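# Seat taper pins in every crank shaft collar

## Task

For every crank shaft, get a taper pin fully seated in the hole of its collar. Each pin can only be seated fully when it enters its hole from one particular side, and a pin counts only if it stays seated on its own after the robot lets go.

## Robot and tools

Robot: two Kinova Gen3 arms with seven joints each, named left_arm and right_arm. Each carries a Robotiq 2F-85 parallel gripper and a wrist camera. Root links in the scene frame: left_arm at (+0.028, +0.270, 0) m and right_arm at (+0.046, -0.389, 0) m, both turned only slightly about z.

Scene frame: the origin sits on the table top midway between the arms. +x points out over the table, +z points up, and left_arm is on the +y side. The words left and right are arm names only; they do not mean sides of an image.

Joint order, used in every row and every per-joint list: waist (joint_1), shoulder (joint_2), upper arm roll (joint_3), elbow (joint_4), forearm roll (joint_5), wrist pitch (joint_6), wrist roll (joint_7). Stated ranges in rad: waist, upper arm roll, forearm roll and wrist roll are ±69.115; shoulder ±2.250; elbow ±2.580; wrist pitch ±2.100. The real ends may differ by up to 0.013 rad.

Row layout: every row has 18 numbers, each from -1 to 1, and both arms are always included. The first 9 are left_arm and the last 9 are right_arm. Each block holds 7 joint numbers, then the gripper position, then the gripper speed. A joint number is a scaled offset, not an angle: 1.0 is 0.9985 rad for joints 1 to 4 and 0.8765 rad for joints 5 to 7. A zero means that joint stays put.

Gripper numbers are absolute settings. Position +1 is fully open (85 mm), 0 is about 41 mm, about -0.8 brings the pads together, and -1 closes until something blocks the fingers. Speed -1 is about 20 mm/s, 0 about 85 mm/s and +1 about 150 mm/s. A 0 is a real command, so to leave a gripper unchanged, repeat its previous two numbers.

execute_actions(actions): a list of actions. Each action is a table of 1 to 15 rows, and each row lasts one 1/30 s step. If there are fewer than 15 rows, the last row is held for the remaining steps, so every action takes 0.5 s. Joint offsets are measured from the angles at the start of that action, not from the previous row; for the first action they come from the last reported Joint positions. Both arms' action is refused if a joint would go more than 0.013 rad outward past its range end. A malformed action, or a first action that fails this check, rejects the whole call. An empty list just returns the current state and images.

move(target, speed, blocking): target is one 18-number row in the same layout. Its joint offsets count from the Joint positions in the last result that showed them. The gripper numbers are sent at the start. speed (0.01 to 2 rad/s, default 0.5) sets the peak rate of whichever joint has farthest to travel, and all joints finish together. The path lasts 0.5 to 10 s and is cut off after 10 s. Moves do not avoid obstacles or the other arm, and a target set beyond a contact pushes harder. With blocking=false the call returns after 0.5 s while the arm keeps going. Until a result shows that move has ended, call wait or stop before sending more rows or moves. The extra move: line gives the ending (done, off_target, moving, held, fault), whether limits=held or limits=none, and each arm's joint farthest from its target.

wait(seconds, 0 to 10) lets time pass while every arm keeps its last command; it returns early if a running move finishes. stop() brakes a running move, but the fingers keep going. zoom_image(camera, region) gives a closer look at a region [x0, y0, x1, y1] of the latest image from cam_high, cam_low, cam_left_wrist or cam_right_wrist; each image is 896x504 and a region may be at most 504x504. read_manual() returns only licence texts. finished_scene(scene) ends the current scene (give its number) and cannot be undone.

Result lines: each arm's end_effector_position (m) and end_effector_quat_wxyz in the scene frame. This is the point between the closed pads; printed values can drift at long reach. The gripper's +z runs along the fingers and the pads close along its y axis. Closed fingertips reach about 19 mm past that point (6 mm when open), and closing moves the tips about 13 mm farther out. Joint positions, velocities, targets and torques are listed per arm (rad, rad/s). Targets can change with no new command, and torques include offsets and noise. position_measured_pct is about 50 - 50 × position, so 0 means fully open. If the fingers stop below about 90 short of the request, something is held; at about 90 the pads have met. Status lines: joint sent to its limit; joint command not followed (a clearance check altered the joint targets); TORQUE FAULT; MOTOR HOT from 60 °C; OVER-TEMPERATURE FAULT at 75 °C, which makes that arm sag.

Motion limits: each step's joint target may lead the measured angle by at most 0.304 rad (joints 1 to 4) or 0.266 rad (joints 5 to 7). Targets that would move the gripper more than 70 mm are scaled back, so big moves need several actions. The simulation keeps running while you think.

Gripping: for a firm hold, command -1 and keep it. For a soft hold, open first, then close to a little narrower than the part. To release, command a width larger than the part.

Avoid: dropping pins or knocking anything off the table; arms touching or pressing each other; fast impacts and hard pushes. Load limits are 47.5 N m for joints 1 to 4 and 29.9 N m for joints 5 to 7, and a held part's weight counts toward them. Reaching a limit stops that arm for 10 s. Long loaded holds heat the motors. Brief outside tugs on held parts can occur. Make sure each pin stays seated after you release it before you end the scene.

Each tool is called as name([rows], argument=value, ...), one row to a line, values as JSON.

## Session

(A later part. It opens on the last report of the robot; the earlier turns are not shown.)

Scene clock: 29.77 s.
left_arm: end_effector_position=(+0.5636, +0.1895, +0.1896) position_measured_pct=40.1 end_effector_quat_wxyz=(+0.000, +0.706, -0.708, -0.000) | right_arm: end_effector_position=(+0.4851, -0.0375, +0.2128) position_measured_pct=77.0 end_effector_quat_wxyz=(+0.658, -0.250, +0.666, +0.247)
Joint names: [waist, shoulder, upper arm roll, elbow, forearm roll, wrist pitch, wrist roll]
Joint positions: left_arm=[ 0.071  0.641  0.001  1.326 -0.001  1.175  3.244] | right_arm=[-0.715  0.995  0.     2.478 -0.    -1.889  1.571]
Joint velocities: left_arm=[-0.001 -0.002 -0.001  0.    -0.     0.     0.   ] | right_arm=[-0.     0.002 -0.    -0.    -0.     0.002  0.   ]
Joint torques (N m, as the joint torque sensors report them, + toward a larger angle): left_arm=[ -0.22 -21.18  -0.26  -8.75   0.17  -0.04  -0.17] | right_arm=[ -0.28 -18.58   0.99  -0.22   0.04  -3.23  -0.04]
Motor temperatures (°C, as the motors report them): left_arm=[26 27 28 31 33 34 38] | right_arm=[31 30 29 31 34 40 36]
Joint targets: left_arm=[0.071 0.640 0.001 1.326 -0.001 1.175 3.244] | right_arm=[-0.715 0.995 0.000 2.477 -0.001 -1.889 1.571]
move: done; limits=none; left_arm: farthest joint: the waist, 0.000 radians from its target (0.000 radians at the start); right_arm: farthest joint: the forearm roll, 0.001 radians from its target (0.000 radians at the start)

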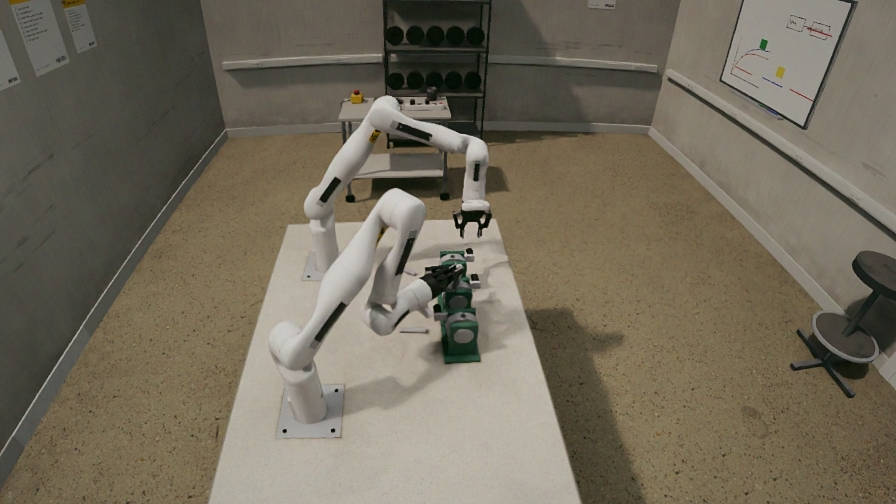

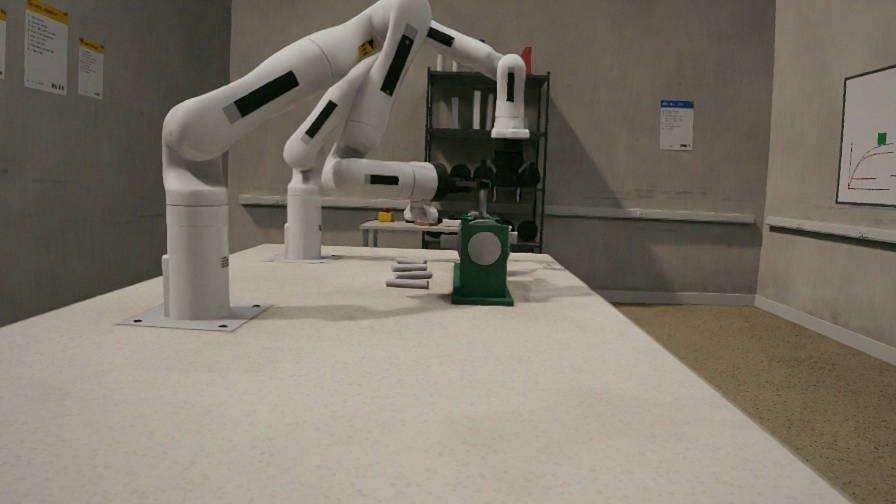

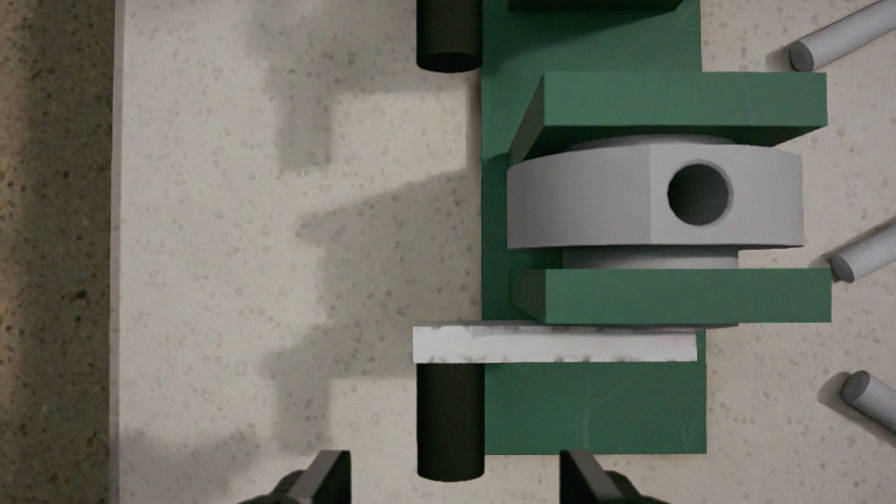

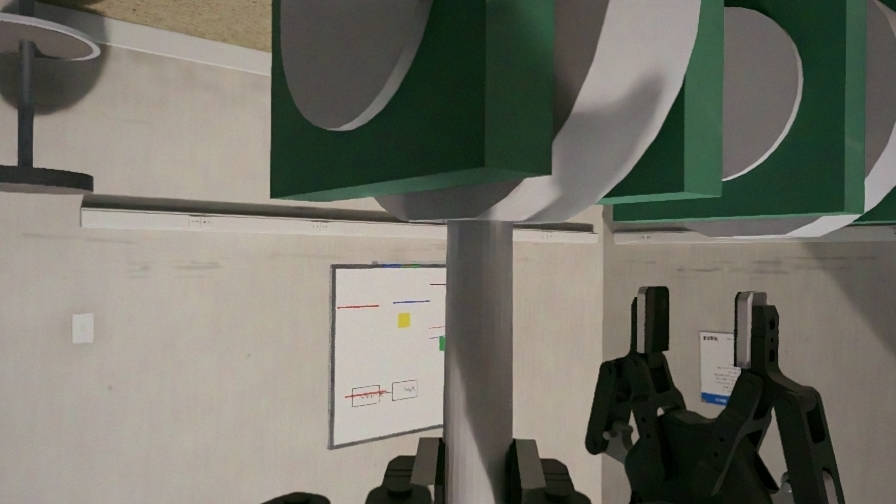

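move(target=[0.034,-0.25,0,0.53,0,-0.32,-0.99,-0.05,0,0,0.1,0,-0.025,0,-0.087,0,-1,0], speed=0.7)

move(target=[0,0,0,0.15,0,-0.17,-0.99,-0.05,0,0,0,0,0,0,0,0,-0.3,-0.6], speed=1.0)

Scene clock: 34.07 s.
left_arm: end_effector_position=(+0.4262, +0.1899, +0.1658) position_measured_pct=52.4 end_effector_quat_wxyz=(+0.000, -0.327, +0.945, +0.000) | right_arm: end_effector_position=(+0.4844, -0.0380, +0.1854) position_measured_pct=77.0 end_effector_quat_wxyz=(+0.658, -0.250, +0.666, +0.247)
Joint names: [waist, shoulder, upper arm roll, elbow, forearm roll, wrist pitch, wrist roll]
Joint positions: left_arm=[ 0.104  0.391  0.001  1.856 -0.001  0.895  2.376] | right_arm=[-0.715  1.095  0.     2.453 -0.    -1.965  1.571]
Joint velocities: left_arm=[ 0.001 -0.003  0.     0.    -0.     0.001  0.   ] | right_arm=[ 0.     0.001  0.001 -0.    -0.    -0.001 -0.   ]
Joint torques (N m, as the joint torque sensors report them, + toward a larger angle): left_arm=[ -0.07 -15.11   0.13  -6.76  -0.16  -0.35  -0.08] | right_arm=[ -0.16 -18.71   0.67   0.62   0.    -3.33   0.07]
Motor temperatures (°C, as the motors report them): left_arm=[26 27 28 31 33 34 38] | right_arm=[31 30 29 31 34 40 36]
Joint targets: left_arm=[0.104 0.391 0.001 1.856 -0.001 0.895 2.376] | right_arm=[-0.715 1.095 0.000 2.453 -0.000 -1.965 1.571]
move: done; limits=none; left_arm: farthest joint: the waist, 0.000 radians from its target (0.034 radians at the start); right_arm: farthest joint: the waist, 0.000 radians from its target (0.000 radians at the start)

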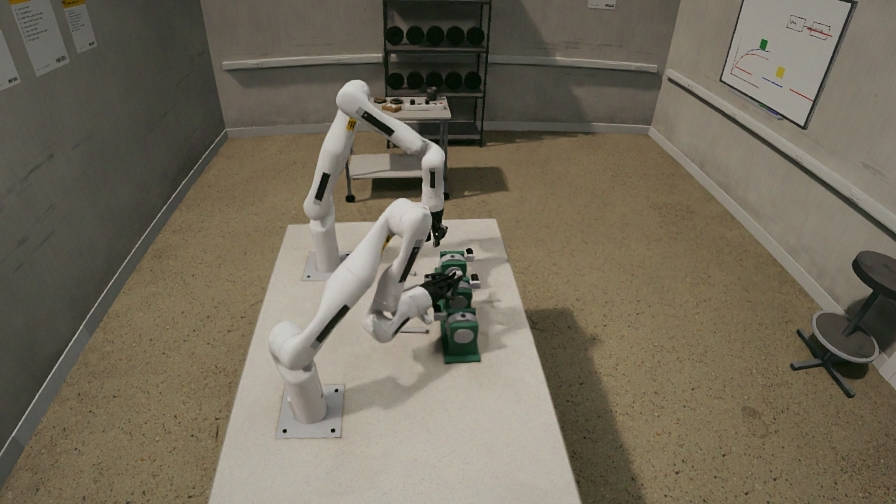

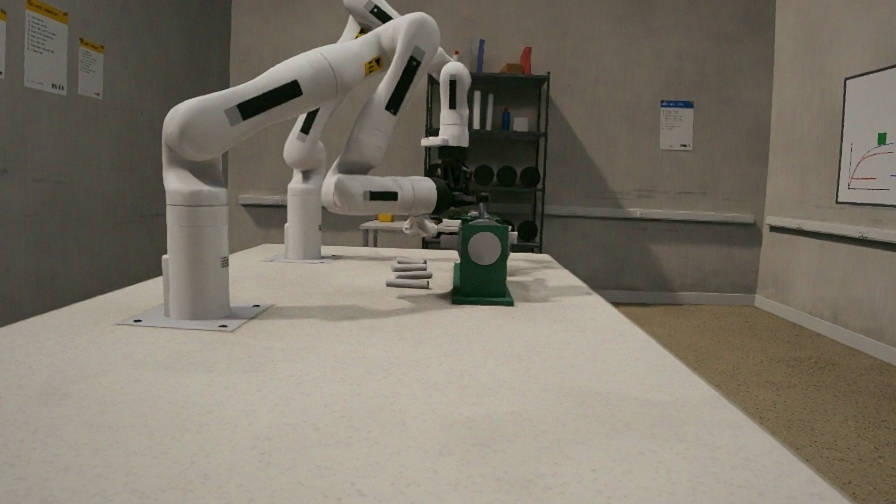

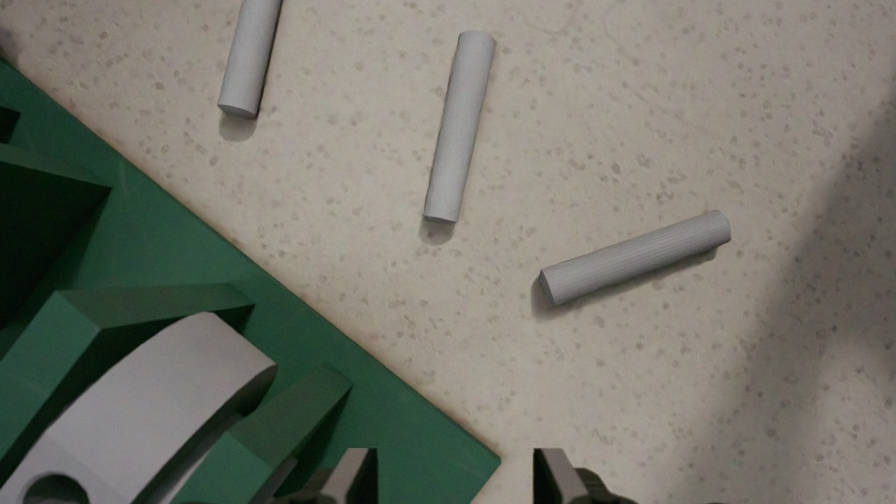

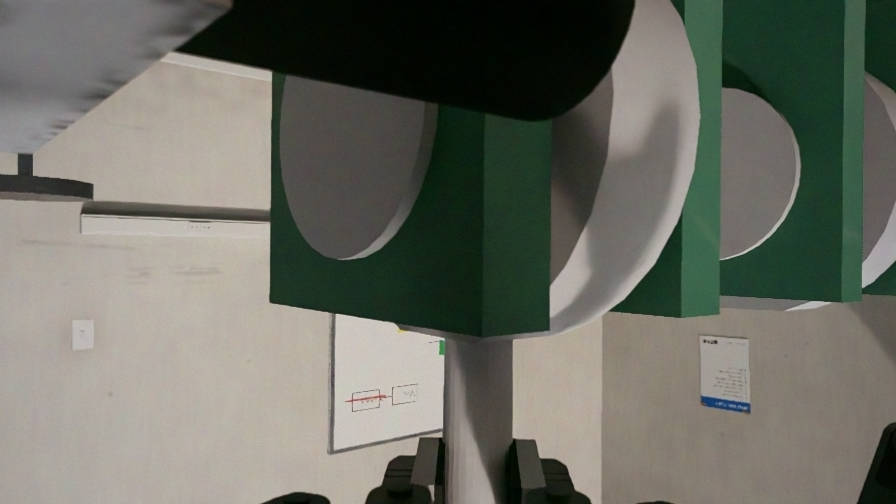

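Scene clock: 35.43 s.
left_arm: end_effector_position=(+0.3942, +0.1943, +0.1314) position_measured_pct=52.4 end_effector_quat_wxyz=(-0.000, +0.100, +0.995, +0.000) | right_arm: end_effector_position=(+0.4844, -0.0380, +0.1854) position_measured_pct=65.1 end_effector_quat_wxyz=(+0.658, -0.250, +0.666, +0.247)
Joint names: [waist, shoulder, upper arm roll, elbow, forearm roll, wrist pitch, wrist roll]
Joint positions: left_arm=[ 0.104  0.391  0.001  2.005 -0.001  0.746  1.509] | right_arm=[-0.715  1.095  0.     2.453 -0.    -1.965  1.571]
Joint velocities: left_arm=[-0.    -0.    -0.001 -0.    -0.     0.001  0.   ] | right_arm=[ 0.    -0.002  0.     0.001 -0.     0.002 -0.   ]
Joint torques (N m, as the joint torque sensors report them, + toward a larger angle): left_arm=[  0.07 -14.29  -0.31  -6.48   0.03  -0.1   -0.05] | right_arm=[ -0.22 -17.57   0.79   0.72   0.05  -2.79   0.02]
Motor temperatures (°C, as the motors report them): left_arm=[26 27 28 31 33 34 38] | right_arm=[31 30 29 31 34 40 36]
Joint targets: left_arm=[0.104 0.391 0.001 2.005 -0.001 0.746 1.509] | right_arm=[-0.715 1.095 0.000 2.453 -0.000 -1.965 1.571]
move: done; limits=none; left_arm: farthest joint: the waist, 0.000 radians from its target (0.000 radians at the start); right_arm: farthest joint: the waist, 0.000 radians from its target (0.000 radians at the start)

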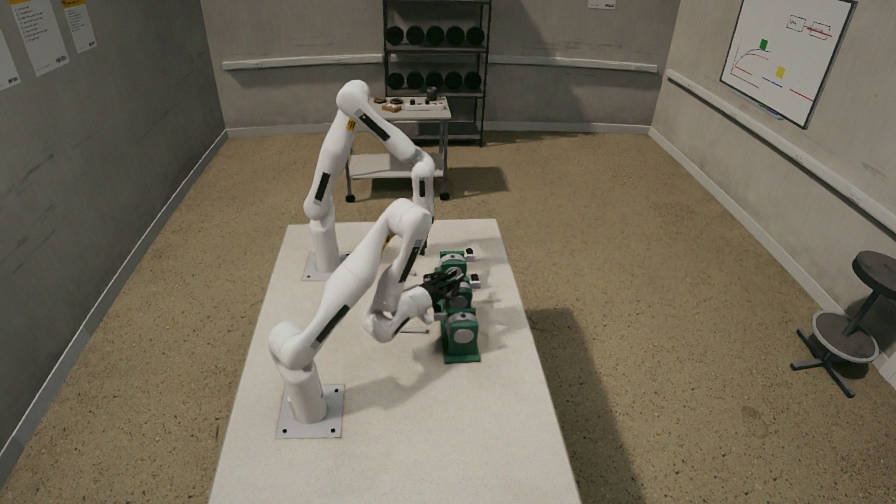

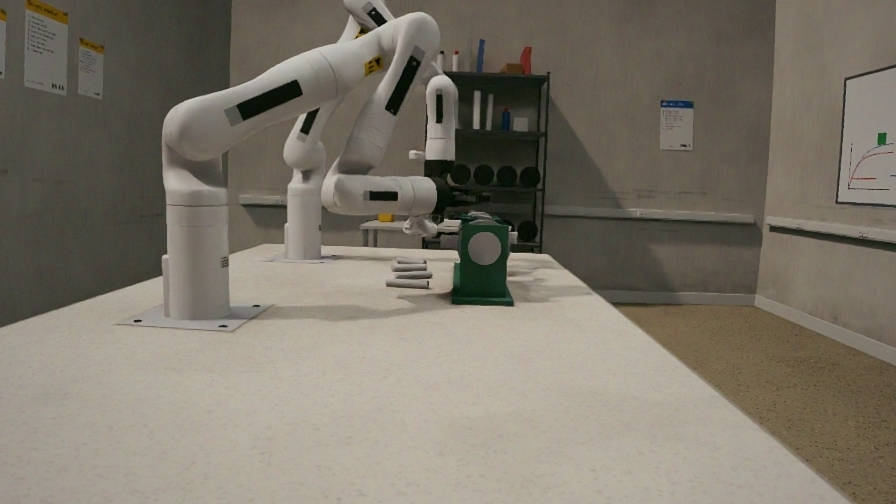

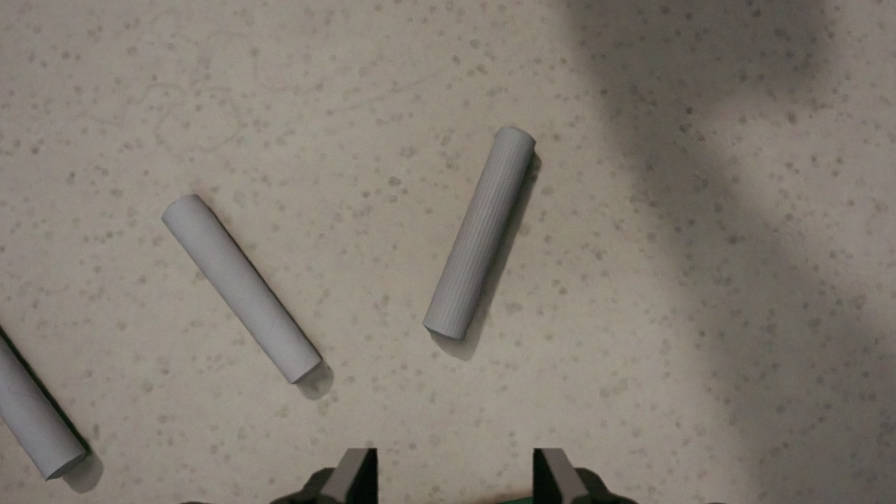

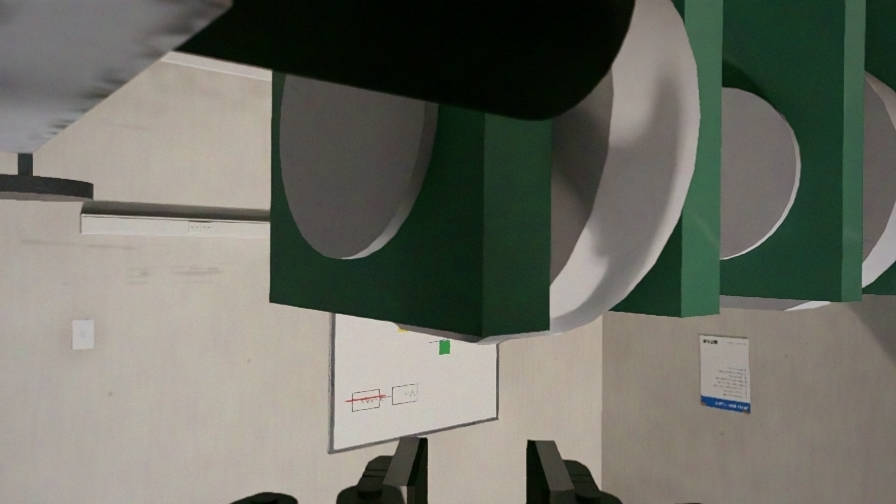

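move(target=[0,0.049,0,0.185,0,-0.268,-0.436,-0.05,0,0,-0.65,0,-0.15,0,0.95,0,-0.05,0], speed=1.0)

Scene clock: 37.83 s.
left_arm: end_effector_position=(+0.3545, +0.1997, +0.0800) position_measured_pct=52.4 end_effector_quat_wxyz=(+0.000, +0.287, +0.958, +0.000) | right_arm: end_effector_position=(+0.5232, -0.0041, +0.3600) position_measured_pct=52.4 end_effector_quat_wxyz=(+0.647, -0.254, +0.677, +0.243)
Joint names: [waist, shoulder, upper arm roll, elbow, forearm roll, wrist pitch, wrist roll]
Joint positions: left_arm=[ 0.104  0.44   0.001  2.19  -0.001  0.511  1.126] | right_arm=[-0.715  0.446  0.     2.303 -0.    -1.133  1.571]
Joint velocities: left_arm=[-0.    -0.     0.     0.     0.    -0.001 -0.   ] | right_arm=[-0.    -0.002 -0.001  0.001  0.    -0.    -0.   ]
Joint torques (N m, as the joint torque sensors report them, + toward a larger angle): left_arm=[  0.24 -13.7    0.26  -4.52  -0.1   -0.22  -0.08] | right_arm=[ -0.27 -15.58   0.32  -6.16  -0.04  -2.58   0.13]
Motor temperatures (°C, as the motors report them): left_arm=[26 27 28 31 33 34 38] | right_arm=[31 30 29 31 34 40 36]
Joint targets: left_arm=[0.104 0.440 0.001 2.190 -0.001 0.511 1.126] | right_arm=[-0.715 0.446 0.000 2.303 -0.000 -1.133 1.571]
move: done; limits=none; left_arm: farthest joint: the waist, 0.000 radians from its target (0.000 radians at the start); right_arm: farthest joint: the waist, 0.000 radians from its target (0.000 radians at the start)

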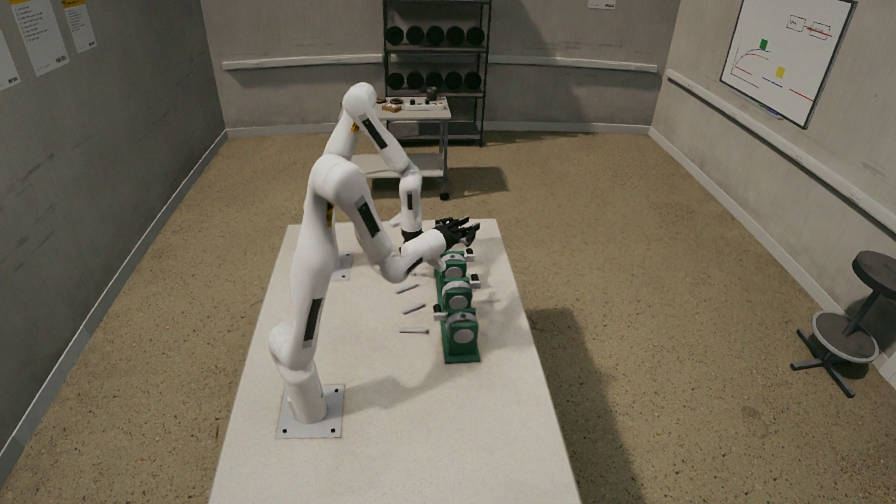

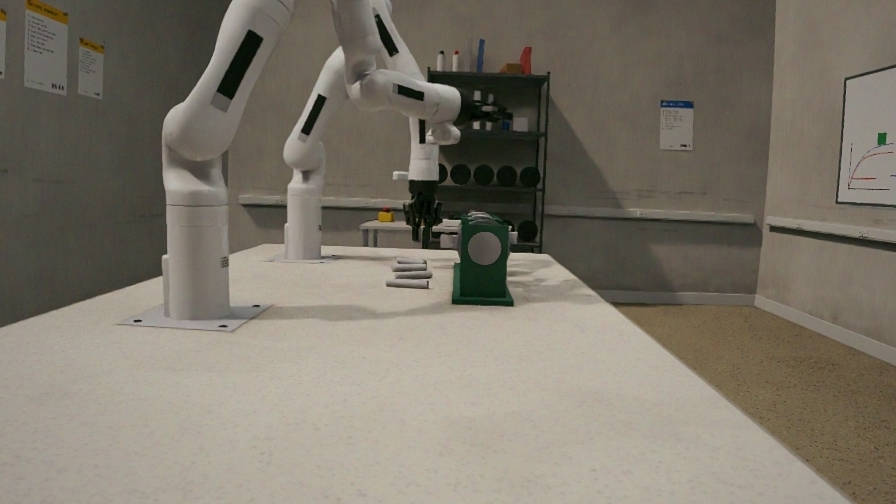

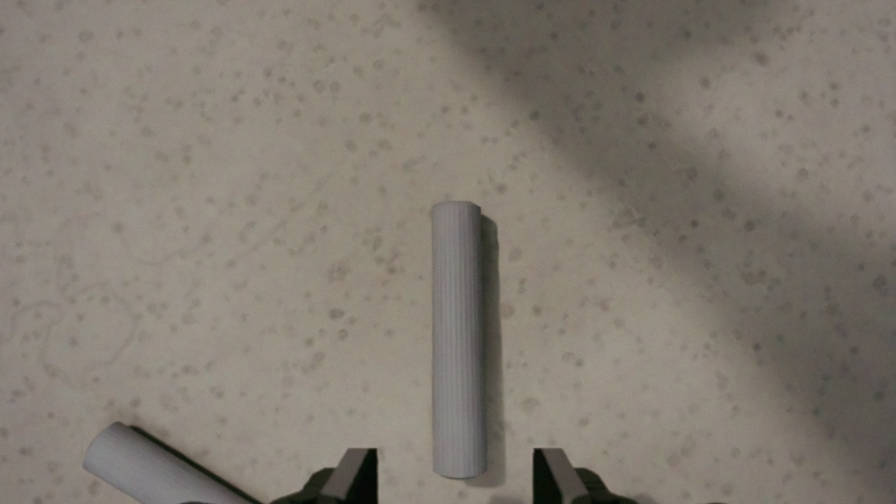

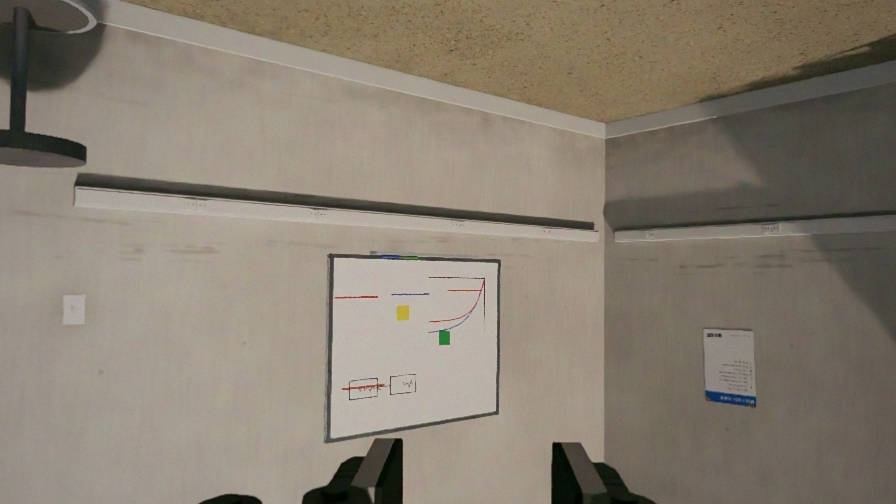

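move(target=[0,0.161,0,0.043,0,-0.232,0,-0.05,0,0,-0.15,0,-0.35,0,0.99,-0.3,-0.05,0], speed=1.0)

move(target=[0,0,0,0,0,0,0,-1,0,-0.05,0.03,0,-0.15,0,0.99,-0.279,-0.05,0], speed=1.0)

Scene clock: 39.53 s.
left_arm: end_effector_position=(+0.3544, +0.1996, +0.0210) position_measured_pct=52.4 end_effector_quat_wxyz=(+0.000, +0.287, +0.958, -0.000) | right_arm: end_effector_position=(+0.5531, +0.0222, +0.3647) position_measured_pct=52.4 end_effector_quat_wxyz=(+0.482, -0.189, +0.816, +0.258)
Joint names: [waist, shoulder, upper arm roll, elbow, forearm roll, wrist pitch, wrist roll]
Joint positions: left_arm=[ 0.104  0.601  0.001  2.233 -0.001  0.307  1.126] | right_arm=[-0.715  0.296  0.     1.953 -0.    -0.265  1.308]
Joint velocities: left_arm=[ 0.     0.001  0.     0.    -0.     0.     0.   ] | right_arm=[ 0.    -0.002  0.     0.001  0.     0.     0.   ]
Joint torques (N m, as the joint torque sensors report them, + toward a larger angle): left_arm=[  0.21 -14.1   -0.14  -2.45  -0.09  -0.12  -0.12] | right_arm=[ -0.13 -16.52   0.4   -9.06   0.01  -2.34   0.19]
Motor temperatures (°C, as the motors report them): left_arm=[26 27 28 31 33 34 38] | right_arm=[31 30 29 31 34 40 36]
Joint targets: left_arm=[0.104 0.601 0.001 2.233 -0.001 0.307 1.126] | right_arm=[-0.715 0.296 0.000 1.953 -0.000 -0.265 1.308]
move: done; limits=none; left_arm: farthest joint: the waist, 0.000 radians from its target (0.000 radians at the start); right_arm: farthest joint: the waist, 0.000 radians from its target (0.000 radians at the start)

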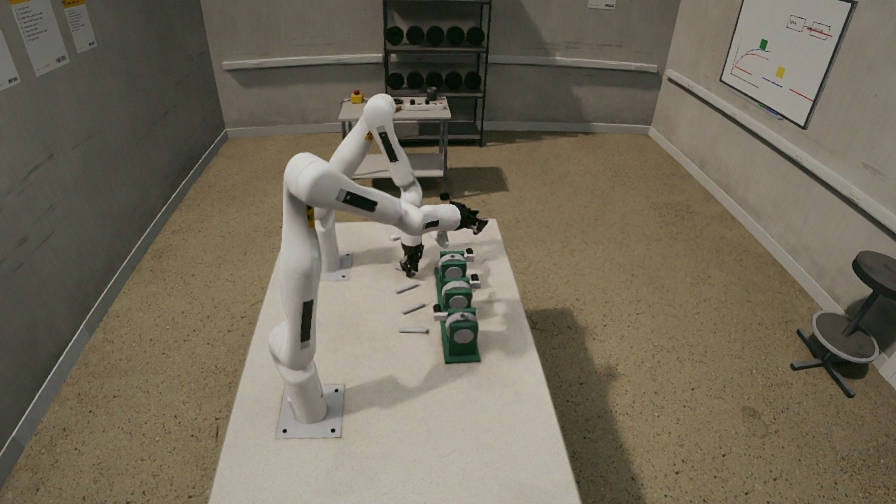

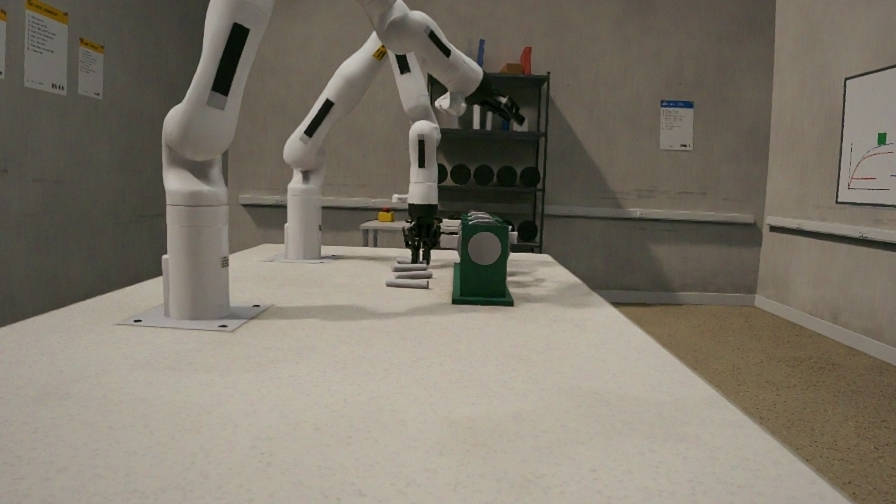

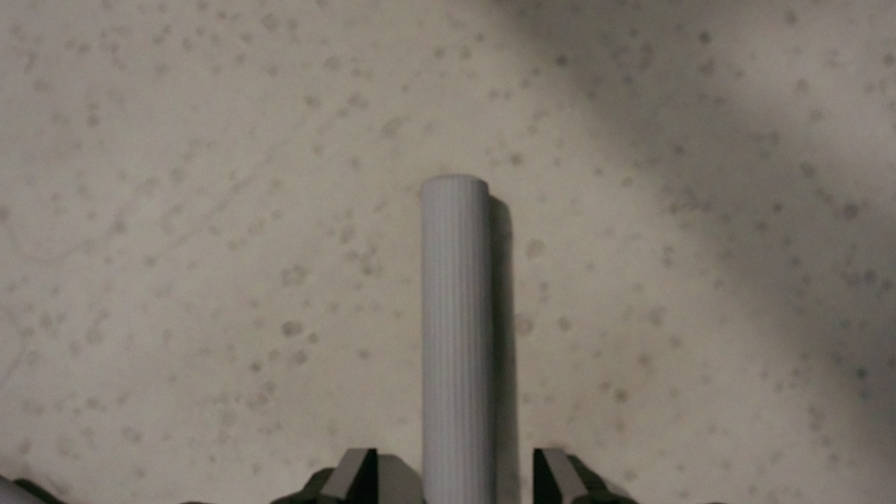

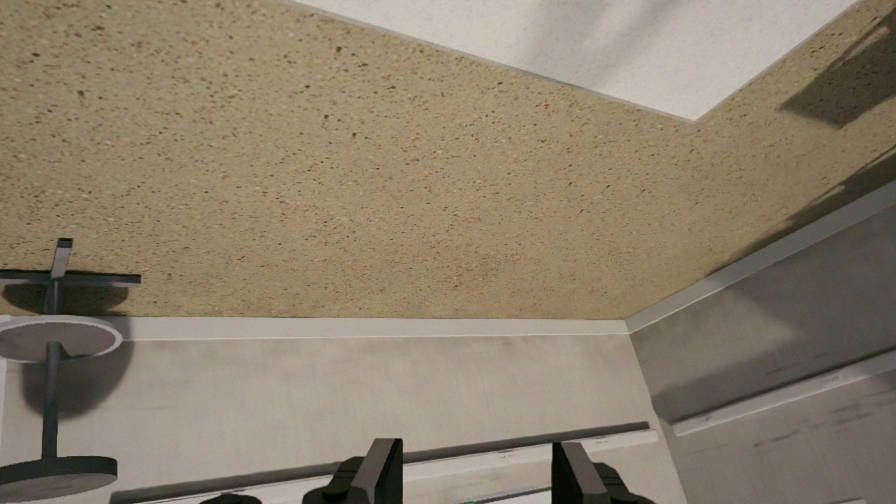

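Scene clock: 40.90 s.
left_arm: end_effector_position=(+0.3545, +0.1997, +0.0214) position_measured_pct=76.6 end_effector_quat_wxyz=(+0.001, +0.288, +0.958, -0.000) | right_arm: end_effector_position=(+0.4404, -0.0415, +0.2311) position_measured_pct=52.4 end_effector_quat_wxyz=(+0.163, -0.127, +0.971, +0.121)
Joint names: [waist, shoulder, upper arm roll, elbow, forearm roll, wrist pitch, wrist roll]
Joint positions: left_arm=[ 0.104  0.6    0.001  2.233 -0.001  0.308  1.126] | right_arm=[-0.765  0.326  0.     1.804 -0.     0.603  1.063]
Joint velocities: left_arm=[-0.    -0.    -0.001 -0.001  0.    -0.     0.   ] | right_arm=[-0.001 -0.    -0.     0.    -0.     0.    -0.   ]
Joint torques (N m, as the joint torque sensors report them, + toward a larger angle): left_arm=[ -0.14 -13.74  -0.26  -2.92   0.09  -0.27   0.07] | right_arm=[ -0.05 -15.9    0.52  -8.54  -0.08  -0.97   0.14]
Motor temperatures (°C, as the motors report them): left_arm=[26 27 28 31 33 34 38] | right_arm=[31 30 29 31 34 40 36]
Joint targets: left_arm=[0.104 0.601 0.001 2.233 -0.001 0.307 1.126] | right_arm=[-0.765 0.326 0.000 1.804 -0.000 0.603 1.063]
move: done; limits=none; left_arm: farthest joint: the shoulder, 0.001 radians from its target (0.000 radians at the start); right_arm: farthest joint: the waist, 0.000 radians from its target (0.049 radians at the start)

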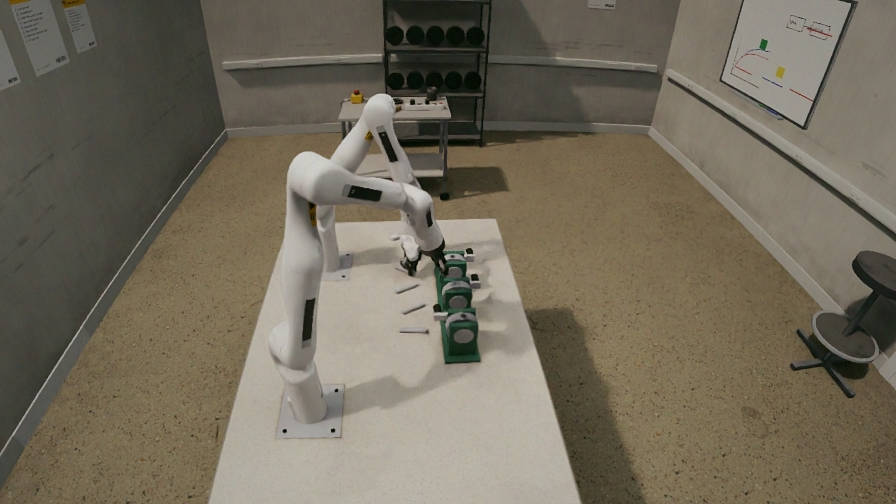

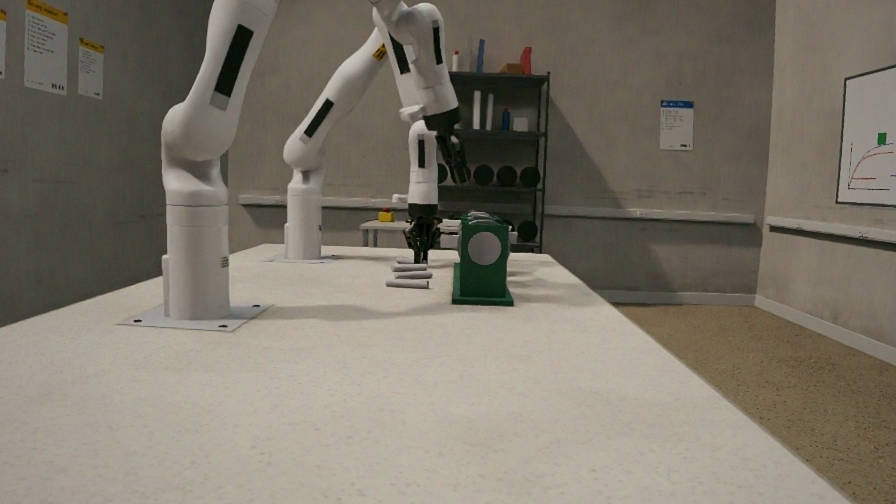

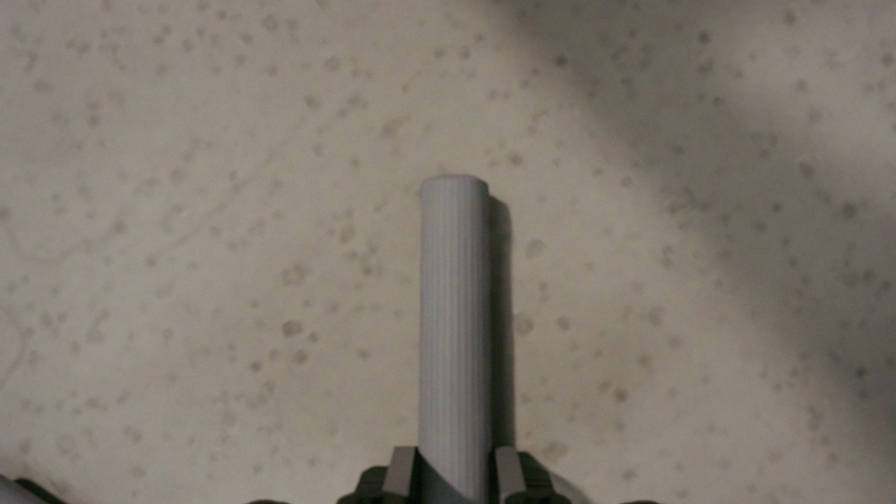

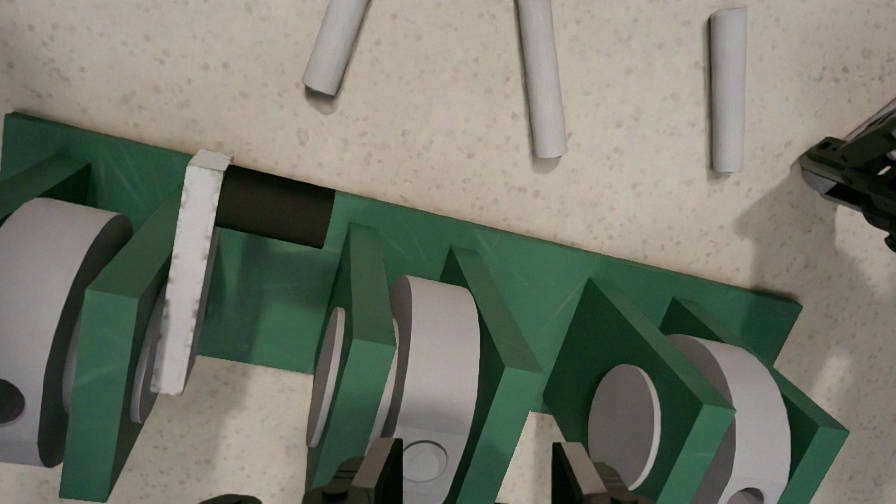

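move(target=[-0.15,-0.5,0,-0.13,0,0.5,0.508,-1,0,-0.174,0.428,0,-0.296,0,0.316,0.001,-0.05,0], speed=0.7)

Scene clock: 42.57 s.
left_arm: end_effector_position=(+0.3830, +0.2496, +0.2119) position_measured_pct=76.6 end_effector_quat_wxyz=(+0.096, -0.006, +0.995, +0.001) | right_arm: end_effector_position=(+0.3774, +0.0257, +0.0802) position_measured_pct=52.4 end_effector_quat_wxyz=(+0.000, -0.216, +0.976, +0.000)
Joint names: [waist, shoulder, upper arm roll, elbow, forearm roll, wrist pitch, wrist roll]
Joint positions: left_arm=[-0.045  0.101  0.001  2.103 -0.001  0.746  1.572] | right_arm=[-0.939  0.753  0.     1.508 -0.     0.88   1.064]
Joint velocities: left_arm=[-0.001 -0.003 -0.001 -0.    -0.     0.003 -0.   ] | right_arm=[-0.001  0.002 -0.002 -0.001  0.     0.    -0.   ]
Joint torques (N m, as the joint torque sensors report them, + toward a larger angle): left_arm=[ -0.05 -10.51  -0.45  -8.51   0.04  -0.7   -0.21] | right_arm=[  0.24 -21.26   0.73  -6.44   0.33   0.1   -0.17]
Motor temperatures (°C, as the motors report them): left_arm=[26 27 28 31 33 34 38] | right_arm=[31 30 29 31 34 40 36]
Joint targets: left_arm=[-0.045 0.100 0.001 2.103 -0.001 0.746 1.572] | right_arm=[-0.939 0.753 0.000 1.508 -0.000 0.880 1.064]
move: done; limits=none; left_arm: farthest joint: the waist, 0.001 radians from its target (0.150 radians at the start); right_arm: farthest joint: the waist, 0.000 radians from its target (0.173 radians at the start)

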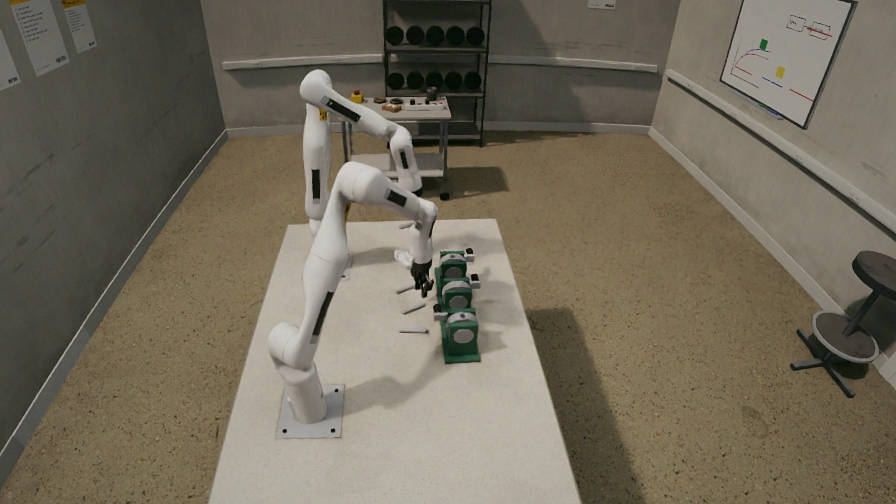

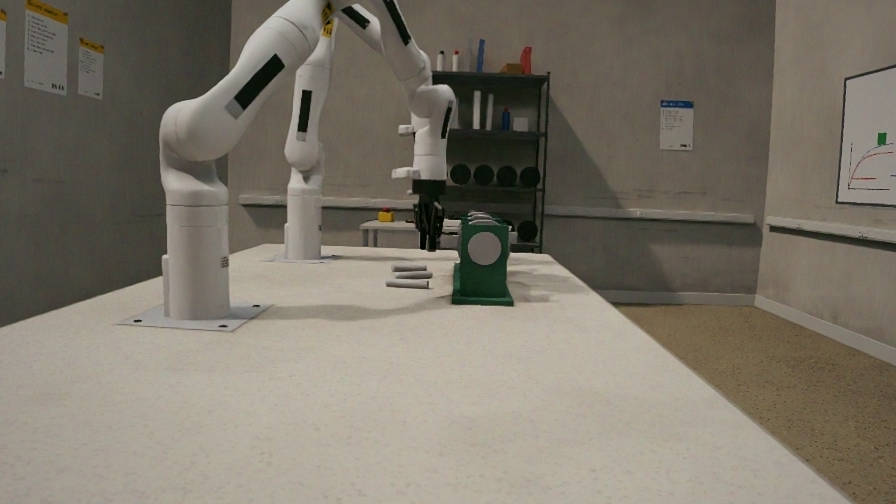

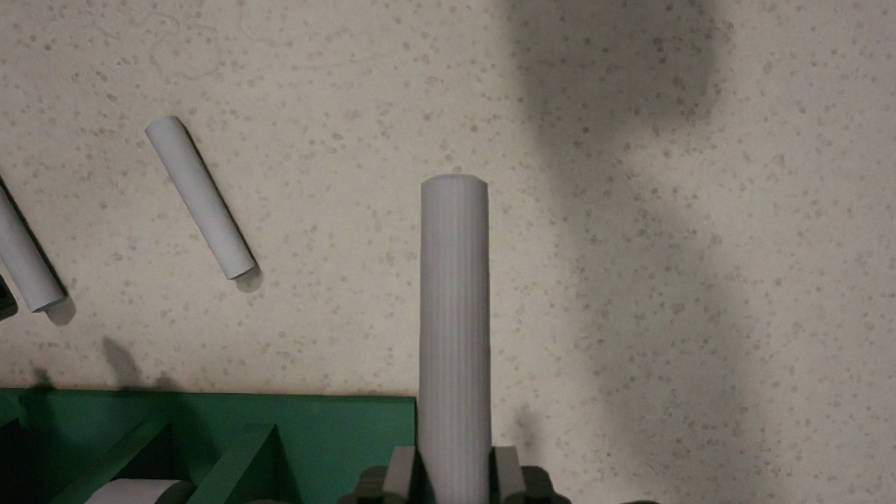

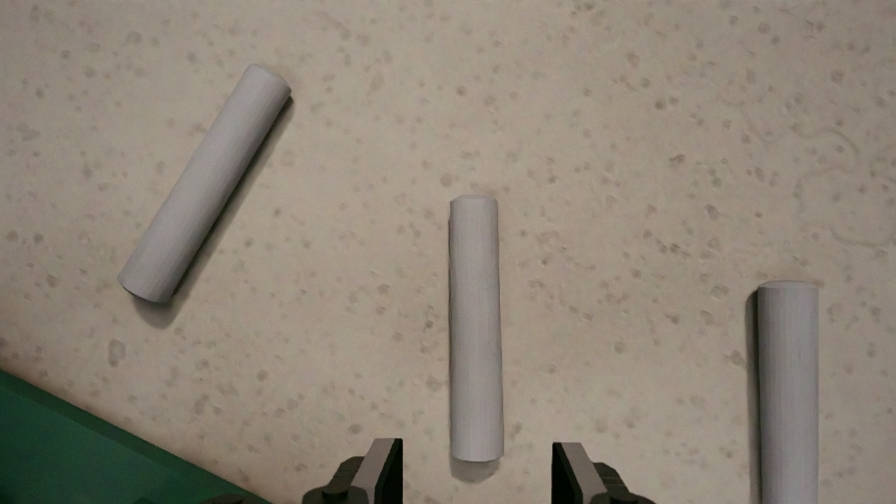

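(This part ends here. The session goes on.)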